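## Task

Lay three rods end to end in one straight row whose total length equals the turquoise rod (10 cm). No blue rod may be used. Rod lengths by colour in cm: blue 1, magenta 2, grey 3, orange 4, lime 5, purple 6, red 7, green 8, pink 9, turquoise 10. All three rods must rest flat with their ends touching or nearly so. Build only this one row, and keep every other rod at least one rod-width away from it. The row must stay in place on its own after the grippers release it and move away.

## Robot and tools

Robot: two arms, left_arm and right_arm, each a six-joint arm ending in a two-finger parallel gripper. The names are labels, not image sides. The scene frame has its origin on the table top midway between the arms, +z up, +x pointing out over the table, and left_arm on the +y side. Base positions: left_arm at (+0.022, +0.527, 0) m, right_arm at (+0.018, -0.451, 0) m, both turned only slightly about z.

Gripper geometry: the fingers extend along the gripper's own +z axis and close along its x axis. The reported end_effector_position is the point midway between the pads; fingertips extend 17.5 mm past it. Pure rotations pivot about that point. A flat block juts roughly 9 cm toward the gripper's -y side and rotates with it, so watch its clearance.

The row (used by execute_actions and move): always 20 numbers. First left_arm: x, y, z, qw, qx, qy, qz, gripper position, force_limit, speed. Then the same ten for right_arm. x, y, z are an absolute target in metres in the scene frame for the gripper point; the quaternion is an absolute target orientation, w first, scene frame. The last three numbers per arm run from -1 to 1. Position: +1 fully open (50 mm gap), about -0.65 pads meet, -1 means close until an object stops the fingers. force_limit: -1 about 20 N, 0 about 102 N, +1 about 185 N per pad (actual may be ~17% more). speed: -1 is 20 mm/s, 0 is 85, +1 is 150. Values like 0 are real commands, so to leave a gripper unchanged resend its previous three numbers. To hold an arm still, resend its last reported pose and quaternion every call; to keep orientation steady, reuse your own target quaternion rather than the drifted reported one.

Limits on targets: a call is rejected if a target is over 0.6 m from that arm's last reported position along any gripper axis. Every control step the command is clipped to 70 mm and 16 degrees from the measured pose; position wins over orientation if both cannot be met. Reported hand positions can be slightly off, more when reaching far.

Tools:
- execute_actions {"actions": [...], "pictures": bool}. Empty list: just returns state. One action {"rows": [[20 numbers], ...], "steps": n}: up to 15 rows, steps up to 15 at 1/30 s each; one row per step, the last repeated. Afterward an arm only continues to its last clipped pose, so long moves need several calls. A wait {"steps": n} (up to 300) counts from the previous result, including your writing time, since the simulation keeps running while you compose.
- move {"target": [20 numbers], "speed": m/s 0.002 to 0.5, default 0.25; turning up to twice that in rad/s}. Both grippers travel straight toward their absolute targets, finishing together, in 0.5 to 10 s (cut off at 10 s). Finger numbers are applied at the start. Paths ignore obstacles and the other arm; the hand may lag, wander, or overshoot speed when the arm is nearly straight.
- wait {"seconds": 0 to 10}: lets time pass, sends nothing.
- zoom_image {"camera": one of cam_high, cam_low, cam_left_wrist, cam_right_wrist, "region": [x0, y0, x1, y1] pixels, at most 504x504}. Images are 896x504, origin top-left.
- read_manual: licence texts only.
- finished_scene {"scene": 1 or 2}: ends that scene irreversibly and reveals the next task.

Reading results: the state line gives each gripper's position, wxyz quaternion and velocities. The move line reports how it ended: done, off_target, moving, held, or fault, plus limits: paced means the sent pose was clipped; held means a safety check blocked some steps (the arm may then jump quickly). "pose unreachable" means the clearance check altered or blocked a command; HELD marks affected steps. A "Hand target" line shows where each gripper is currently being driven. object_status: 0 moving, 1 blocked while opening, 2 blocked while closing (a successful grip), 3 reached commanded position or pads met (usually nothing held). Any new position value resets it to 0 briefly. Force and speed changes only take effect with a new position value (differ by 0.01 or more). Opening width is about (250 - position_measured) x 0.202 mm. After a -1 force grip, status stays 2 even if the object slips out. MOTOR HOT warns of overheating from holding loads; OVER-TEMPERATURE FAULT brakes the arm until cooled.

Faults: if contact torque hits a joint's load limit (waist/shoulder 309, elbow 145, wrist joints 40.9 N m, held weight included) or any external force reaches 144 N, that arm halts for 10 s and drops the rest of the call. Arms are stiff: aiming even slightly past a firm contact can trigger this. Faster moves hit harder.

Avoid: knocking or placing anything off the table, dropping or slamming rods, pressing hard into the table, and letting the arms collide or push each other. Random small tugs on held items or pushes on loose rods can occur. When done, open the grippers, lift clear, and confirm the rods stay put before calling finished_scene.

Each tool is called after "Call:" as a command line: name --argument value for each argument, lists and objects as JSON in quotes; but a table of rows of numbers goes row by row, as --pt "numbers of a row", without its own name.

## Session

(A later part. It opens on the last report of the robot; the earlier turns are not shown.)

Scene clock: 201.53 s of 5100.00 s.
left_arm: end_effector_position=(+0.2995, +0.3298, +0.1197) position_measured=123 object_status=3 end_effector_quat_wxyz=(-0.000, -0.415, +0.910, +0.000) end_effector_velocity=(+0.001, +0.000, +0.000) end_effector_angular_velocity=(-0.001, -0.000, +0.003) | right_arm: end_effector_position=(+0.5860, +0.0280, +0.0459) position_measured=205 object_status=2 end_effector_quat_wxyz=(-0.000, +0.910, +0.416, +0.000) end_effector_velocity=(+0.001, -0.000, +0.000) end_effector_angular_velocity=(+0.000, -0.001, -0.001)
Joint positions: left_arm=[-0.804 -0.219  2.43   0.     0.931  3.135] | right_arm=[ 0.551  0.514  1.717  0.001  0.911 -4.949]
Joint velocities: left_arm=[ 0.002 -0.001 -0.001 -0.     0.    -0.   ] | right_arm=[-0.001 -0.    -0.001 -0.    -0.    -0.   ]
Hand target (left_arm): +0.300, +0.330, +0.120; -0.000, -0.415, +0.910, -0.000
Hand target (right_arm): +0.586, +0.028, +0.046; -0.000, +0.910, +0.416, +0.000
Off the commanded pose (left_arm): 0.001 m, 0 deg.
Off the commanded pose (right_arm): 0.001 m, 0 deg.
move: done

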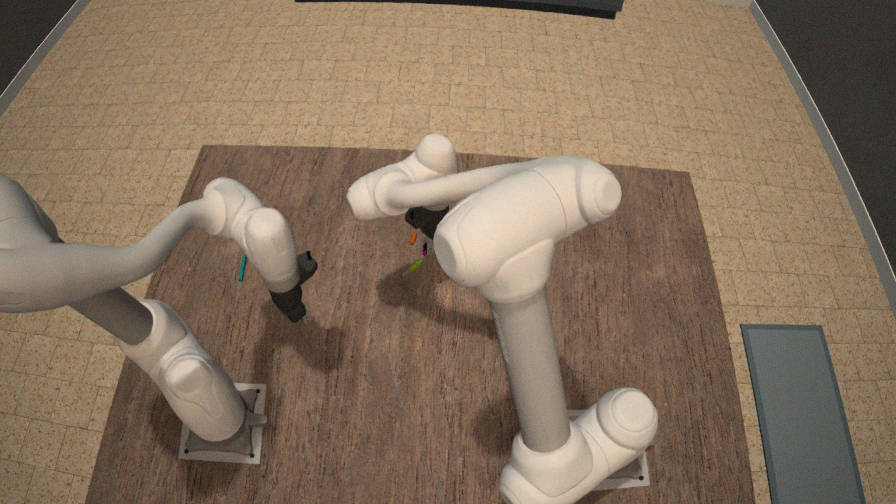

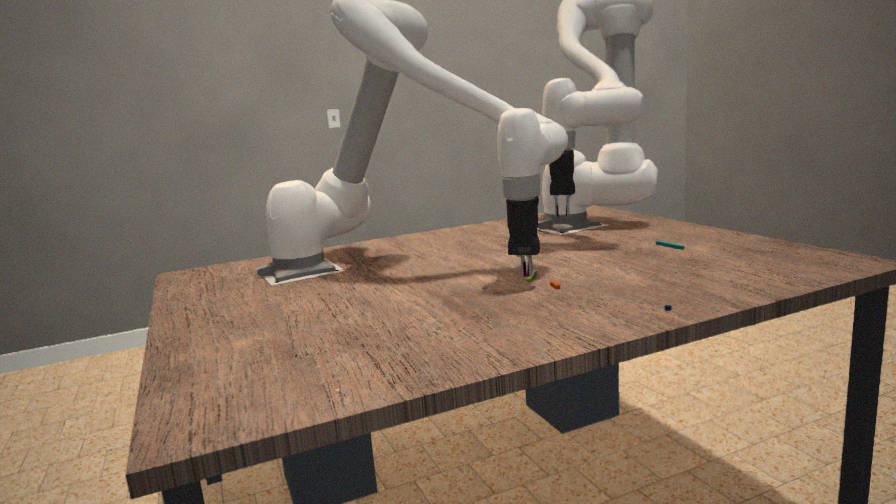

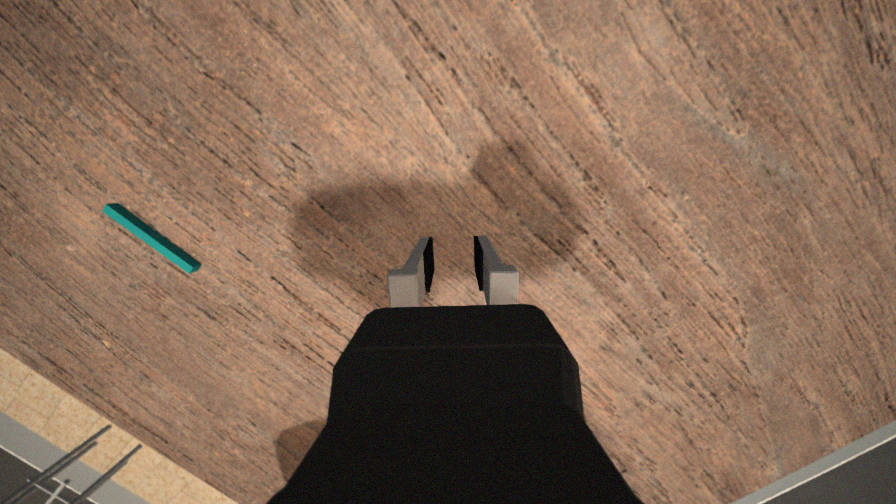

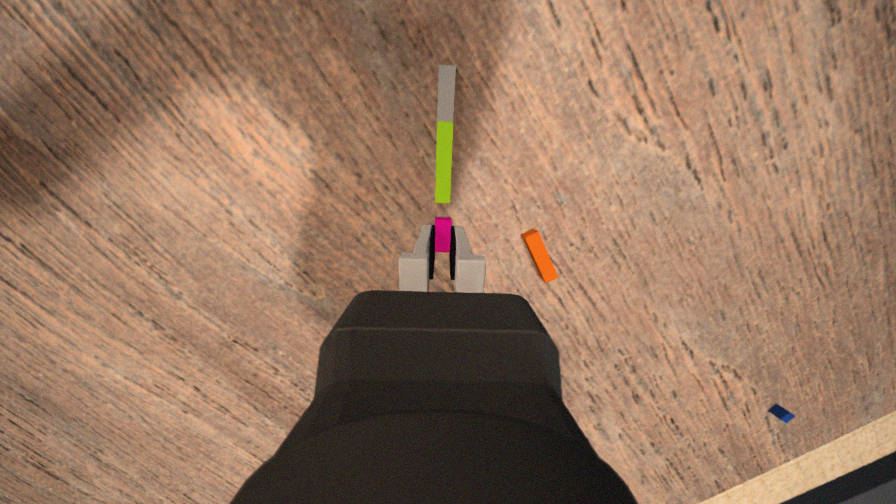

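Call:
move --target '[0.2995, 0.3298, 0.1197, 0, 0.4155, -0.9096, 0, 0.2, -0.5, -0.3, 0.5822, 0.0305, 0.0242, 0, 0.9096, 0.4155, 0, -1, -0.5, -0.3]' --speed 0.04

Call:
move --target '[0.2995, 0.3298, 0.1197, 0, 0.4155, -0.9096, 0, 0.2, -0.5, -0.3, 0.5797, 0.0326, 0.0242, 0, 0.9096, 0.4155, 0, -1, -0.5, -0.3]' --speed 0.008

Call:
execute_actions --actions '[{"rows": [[0.2995, 0.3298, 0.1197, 0, 0.4155, -0.9096, 0, 0.2, -0.5, -0.3, 0.5797, 0.0326, 0.0242, 0, 0.9096, 0.4155, 0, 0.2, -0.5, -0.3]], "steps": 9}]' --pictures false

Call:
move --target '[0.2995, 0.3298, 0.1197, 0, 0.4155, -0.9096, 0, 0.2, -0.5, -0.3, 0.625, -0.007, 0.17, 0, 0.9096, 0.4155, 0, 0.2, -0.5, -0.3]' --speed 0.25

Call:
zoom_image --camera "cam_right_wrist" --region '[370, 40, 530, 200]'

Scene clock: 227.00 s of 5100.00 s.
left_arm: end_effector_position=(+0.2996, +0.3298, +0.1197) position_measured=123 object_status=3 end_effector_quat_wxyz=(+0.000, -0.416, +0.910, -0.000) end_effector_velocity=(-0.000, -0.000, +0.000) end_effector_angular_velocity=(-0.000, +0.000, -0.001) | right_arm: end_effector_position=(+0.5822, +0.0305, +0.0242) position_measured=205 object_status=2 end_effector_quat_wxyz=(-0.000, +0.910, +0.416, +0.000) end_effector_velocity=(-0.001, +0.000, -0.001) end_effector_angular_velocity=(-0.001, +0.001, +0.001)
Joint positions: left_arm=[-0.804 -0.219  2.43  -0.     0.93   3.135] | right_arm=[ 0.557  0.534  1.731  0.     0.876 -4.943]
Joint velocities: left_arm=[-0.001 -0.     0.    -0.001  0.     0.   ] | right_arm=[ 0.001  0.001 -0.    -0.     0.     0.   ]
Hand target (left_arm): +0.300, +0.330, +0.120; -0.000, -0.415, +0.910, -0.000
Hand target (right_arm): +0.582, +0.031, +0.024; -0.000, +0.910, +0.416, -0.000
Off the commanded pose (left_arm): 0.000 m, 0 deg.
Off the commanded pose (right_arm): 0.000 m, 0 deg.
After step 90, 21.63 s passed at rest.
move: done

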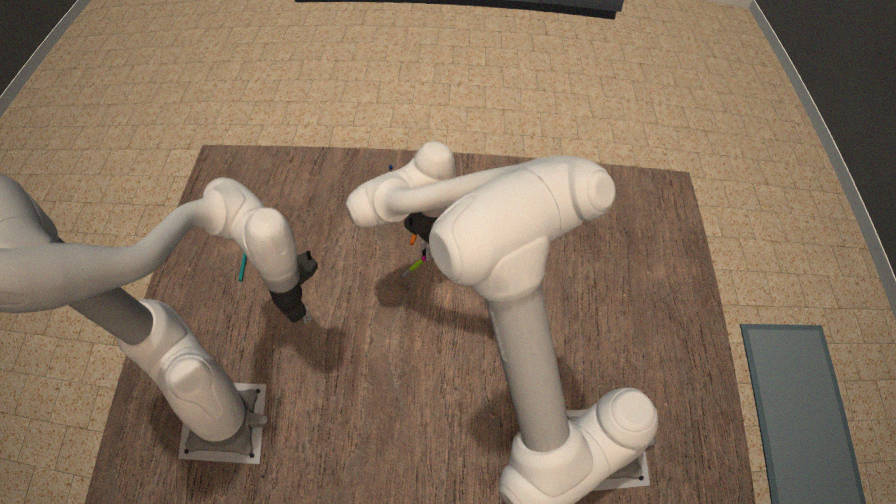

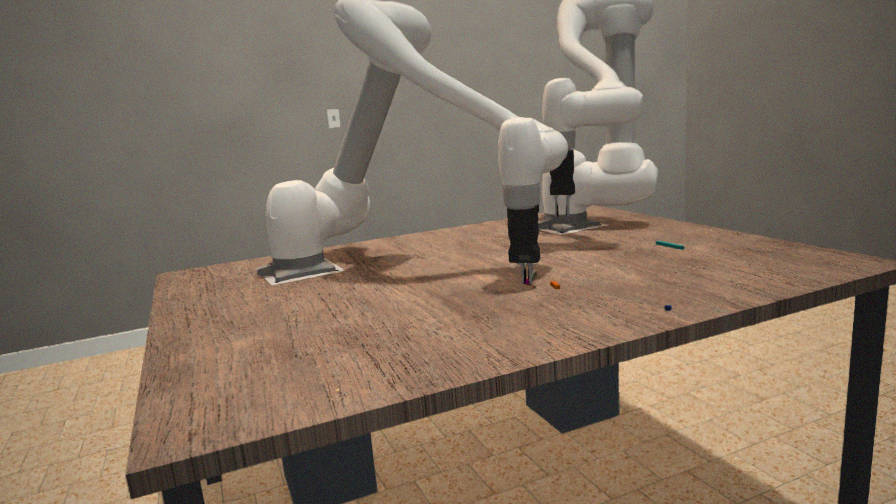

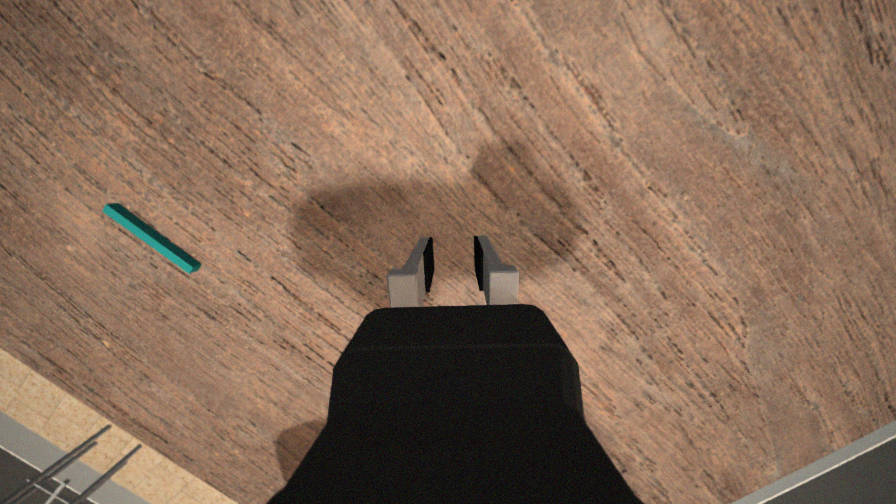

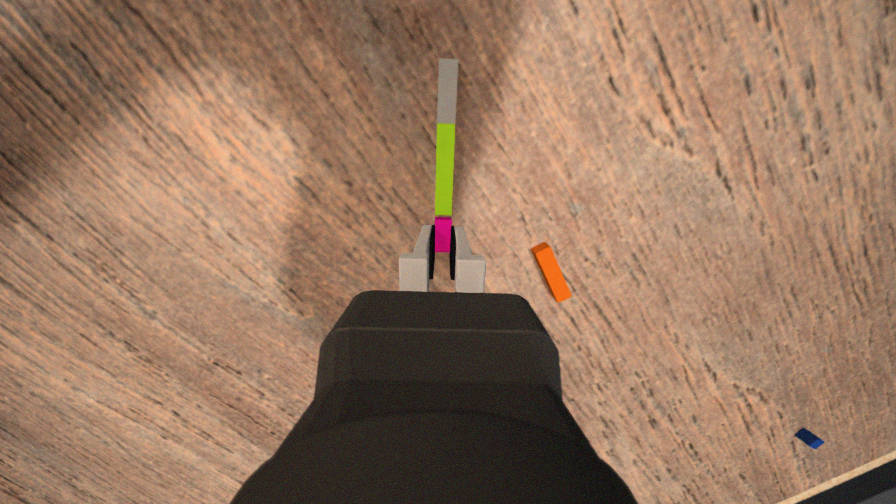

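Scene clock: 227.70 s of 5100.00 s.
left_arm: end_effector_position=(+0.2995, +0.3298, +0.1197) position_measured=123 object_status=3 end_effector_quat_wxyz=(-0.000, -0.416, +0.910, -0.000) end_effector_velocity=(+0.000, +0.000, -0.000) end_effector_angular_velocity=(+0.000, +0.001, +0.001) | right_arm: end_effector_position=(+0.5797, +0.0326, +0.0242) position_measured=205 object_status=2 end_effector_quat_wxyz=(-0.000, +0.910, +0.415, +0.000) end_effector_velocity=(-0.000, +0.001, +0.001) end_effector_angular_velocity=(+0.002, -0.000, -0.000)
Joint positions: left_arm=[-0.804 -0.219  2.43  -0.     0.93   3.135] | right_arm=[ 0.561  0.534  1.733  0.     0.875 -4.939]
Joint velocities: left_arm=[ 0.001  0.    -0.    -0.     0.     0.001] | right_arm=[ 0.001 -0.001 -0.     0.001  0.     0.   ]
Hand target (left_arm): +0.300, +0.330, +0.120; -0.000, -0.415, +0.910, +0.000
Hand target (right_arm): +0.580, +0.033, +0.024; -0.000, +0.910, +0.415, +0.000
Off the commanded pose (left_arm): 0.000 m, 0 deg.
Off the commanded pose (right_arm): 0.000 m, 0 deg.
move: done

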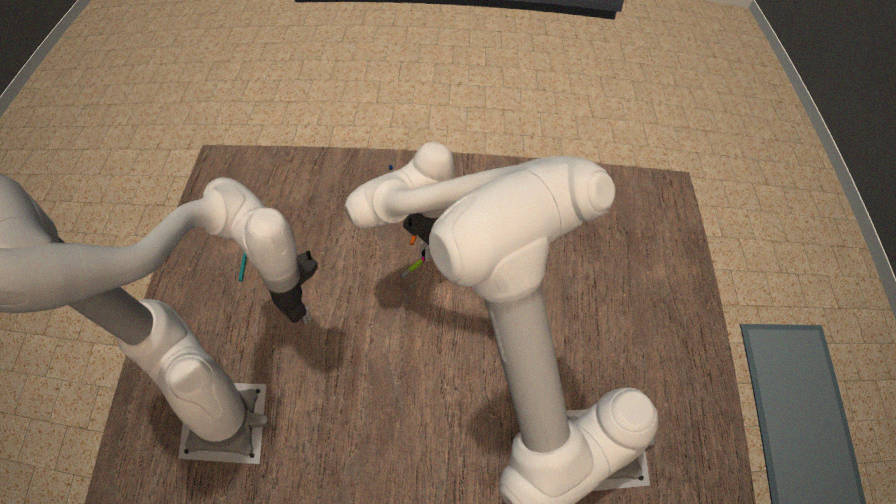

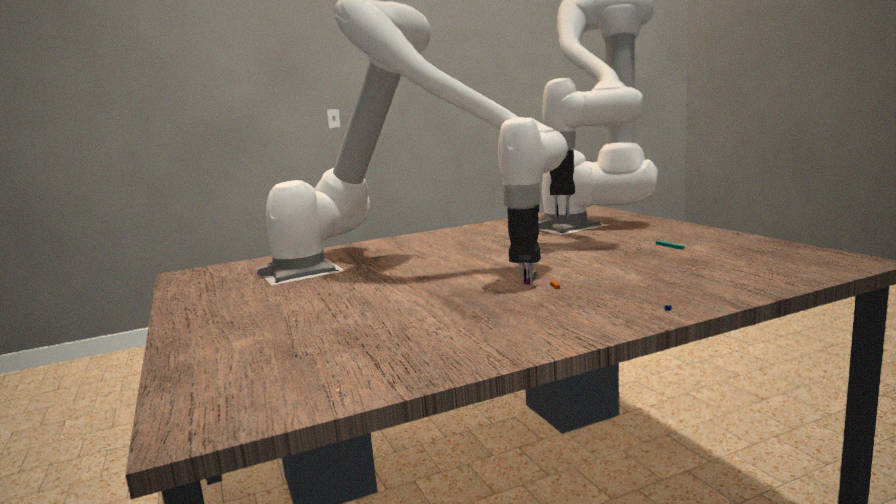

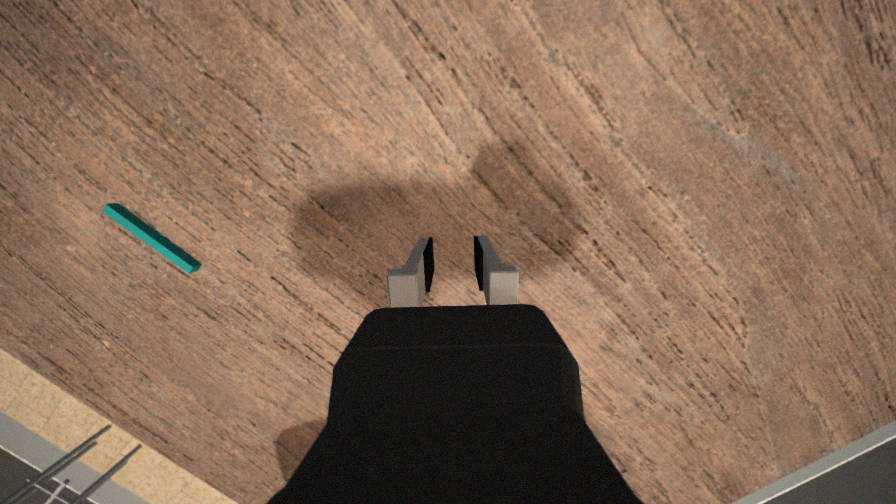

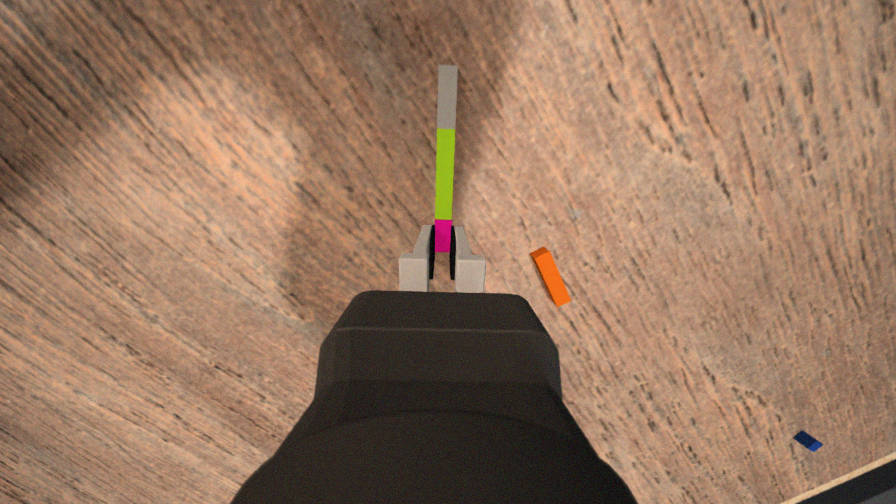

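Scene clock: 228.00 s of 5100.00 s.
left_arm: end_effector_position=(+0.2995, +0.3298, +0.1197) position_measured=123 object_status=3 end_effector_quat_wxyz=(-0.000, -0.416, +0.910, -0.000) end_effector_velocity=(-0.000, -0.000, +0.001) end_effector_angular_velocity=(-0.002, -0.001, +0.001) | right_arm: end_effector_position=(+0.5797, +0.0326, +0.0242) position_measured=123 object_status=0 end_effector_quat_wxyz=(-0.000, +0.910, +0.415, +0.000) end_effector_velocity=(+0.000, -0.001, -0.001) end_effector_angular_velocity=(-0.001, +0.000, +0.000)
Joint positions: left_arm=[-0.804 -0.219  2.43  -0.     0.93   3.135] | right_arm=[ 0.561  0.533  1.733 -0.     0.875 -4.939]
Joint velocities: left_arm=[-0.001 -0.002 -0.    -0.001 -0.001 -0.001] | right_arm=[-0.001  0.001  0.001 -0.001 -0.    -0.   ]
Hand target (left_arm): +0.299, +0.330, +0.120; -0.000, -0.415, +0.910, -0.000
Hand target (right_arm): +0.580, +0.033, +0.024; -0.000, +0.910, +0.415, +0.000
Off the commanded pose (left_arm): 0.000 m, 0 deg.
Off the commanded pose (right_arm): 0.000 m, 0 deg.
Steps of this call (steps 1 to 9: all 9 steps of this action). Readings (end_effector_position | what the end effector reports):
1: left_arm (+0.2995, +0.3298, +0.1197) | right_arm (+0.5797, +0.0326, +0.0242) | left_arm position_measured=123 object_status=3 | right_arm position_measured=202 object_status=0
2: left_arm (+0.2995, +0.3298, +0.1197) | right_arm (+0.5797, +0.0326, +0.0242) | left_arm position_measured=123 object_status=3 | right_arm position_measured=191 object_status=0
4: left_arm (+0.2995, +0.3298, +0.1197) | right_arm (+0.5797, +0.0326, +0.0242) | left_arm position_measured=123 object_status=3 | right_arm position_measured=170 object_status=0
8: left_arm (+0.2995, +0.3298, +0.1197) | right_arm (+0.5797, +0.0326, +0.0242) | left_arm position_measured=123 object_status=3 | right_arm position_measured=128 object_status=0
9: the state above

Scene clock: 229.23 s of 5100.00 s.
left_arm: end_effector_position=(+0.2995, +0.3298, +0.1197) position_measured=123 object_status=3 end_effector_quat_wxyz=(-0.000, -0.415, +0.910, -0.000) end_effector_velocity=(+0.000, +0.000, -0.000) end_effector_angular_velocity=(+0.001, +0.001, +0.000) | right_arm: end_effector_position=(+0.6247, -0.0073, +0.1699) position_measured=123 object_status=3 end_effector_quat_wxyz=(+0.000, +0.910, +0.415, -0.000) end_effector_velocity=(+0.000, +0.000, +0.000) end_effector_angular_velocity=(+0.000, +0.000, +0.000)
Joint positions: left_arm=[-0.804 -0.219  2.43  -0.     0.93   3.135] | right_arm=[ 0.484  0.422  1.6   -0.001  1.119 -5.016]
Joint velocities: left_arm=[ 0.001  0.001  0.     0.    -0.     0.001] | right_arm=[-0.    -0.    -0.001  0.     0.001 -0.   ]
Hand target (left_arm): +0.299, +0.330, +0.120; +0.000, -0.415, +0.910, +0.000
Hand target (right_arm): +0.625, -0.007, +0.170; +0.000, +0.910, +0.415, -0.000
Off the commanded pose (left_arm): 0.000 m, 0 deg.
Off the commanded pose (right_arm): 0.000 m, 0 deg.
move: done

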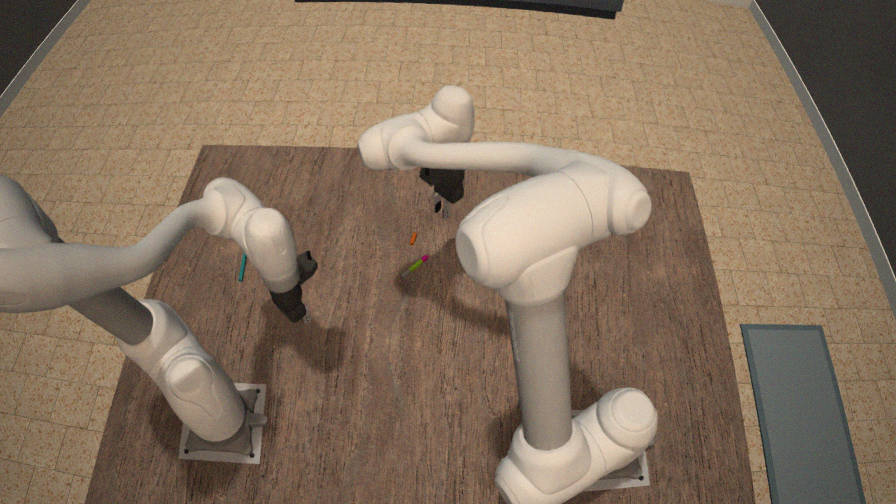

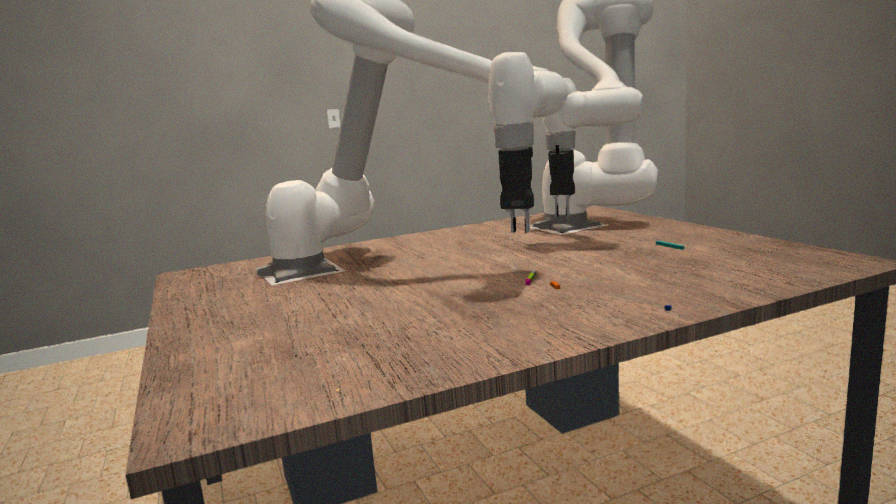

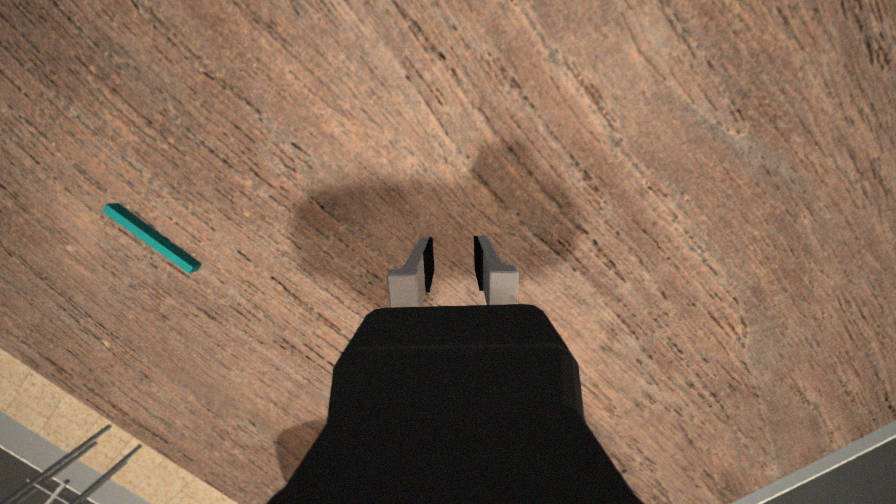

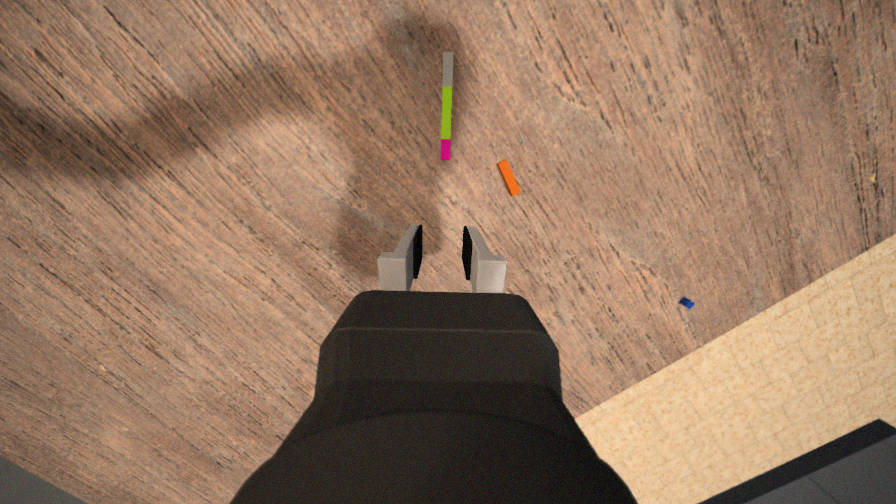

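Region (370, 40, 530, 200) of cam_right_wrist's 896x504 image, scaled by 3.150, with more detail than that image has.

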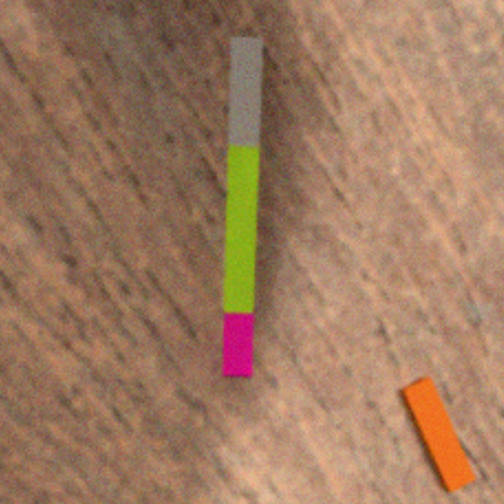

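Call:
finished_scene --scene 2

The scene is finished: the task was done.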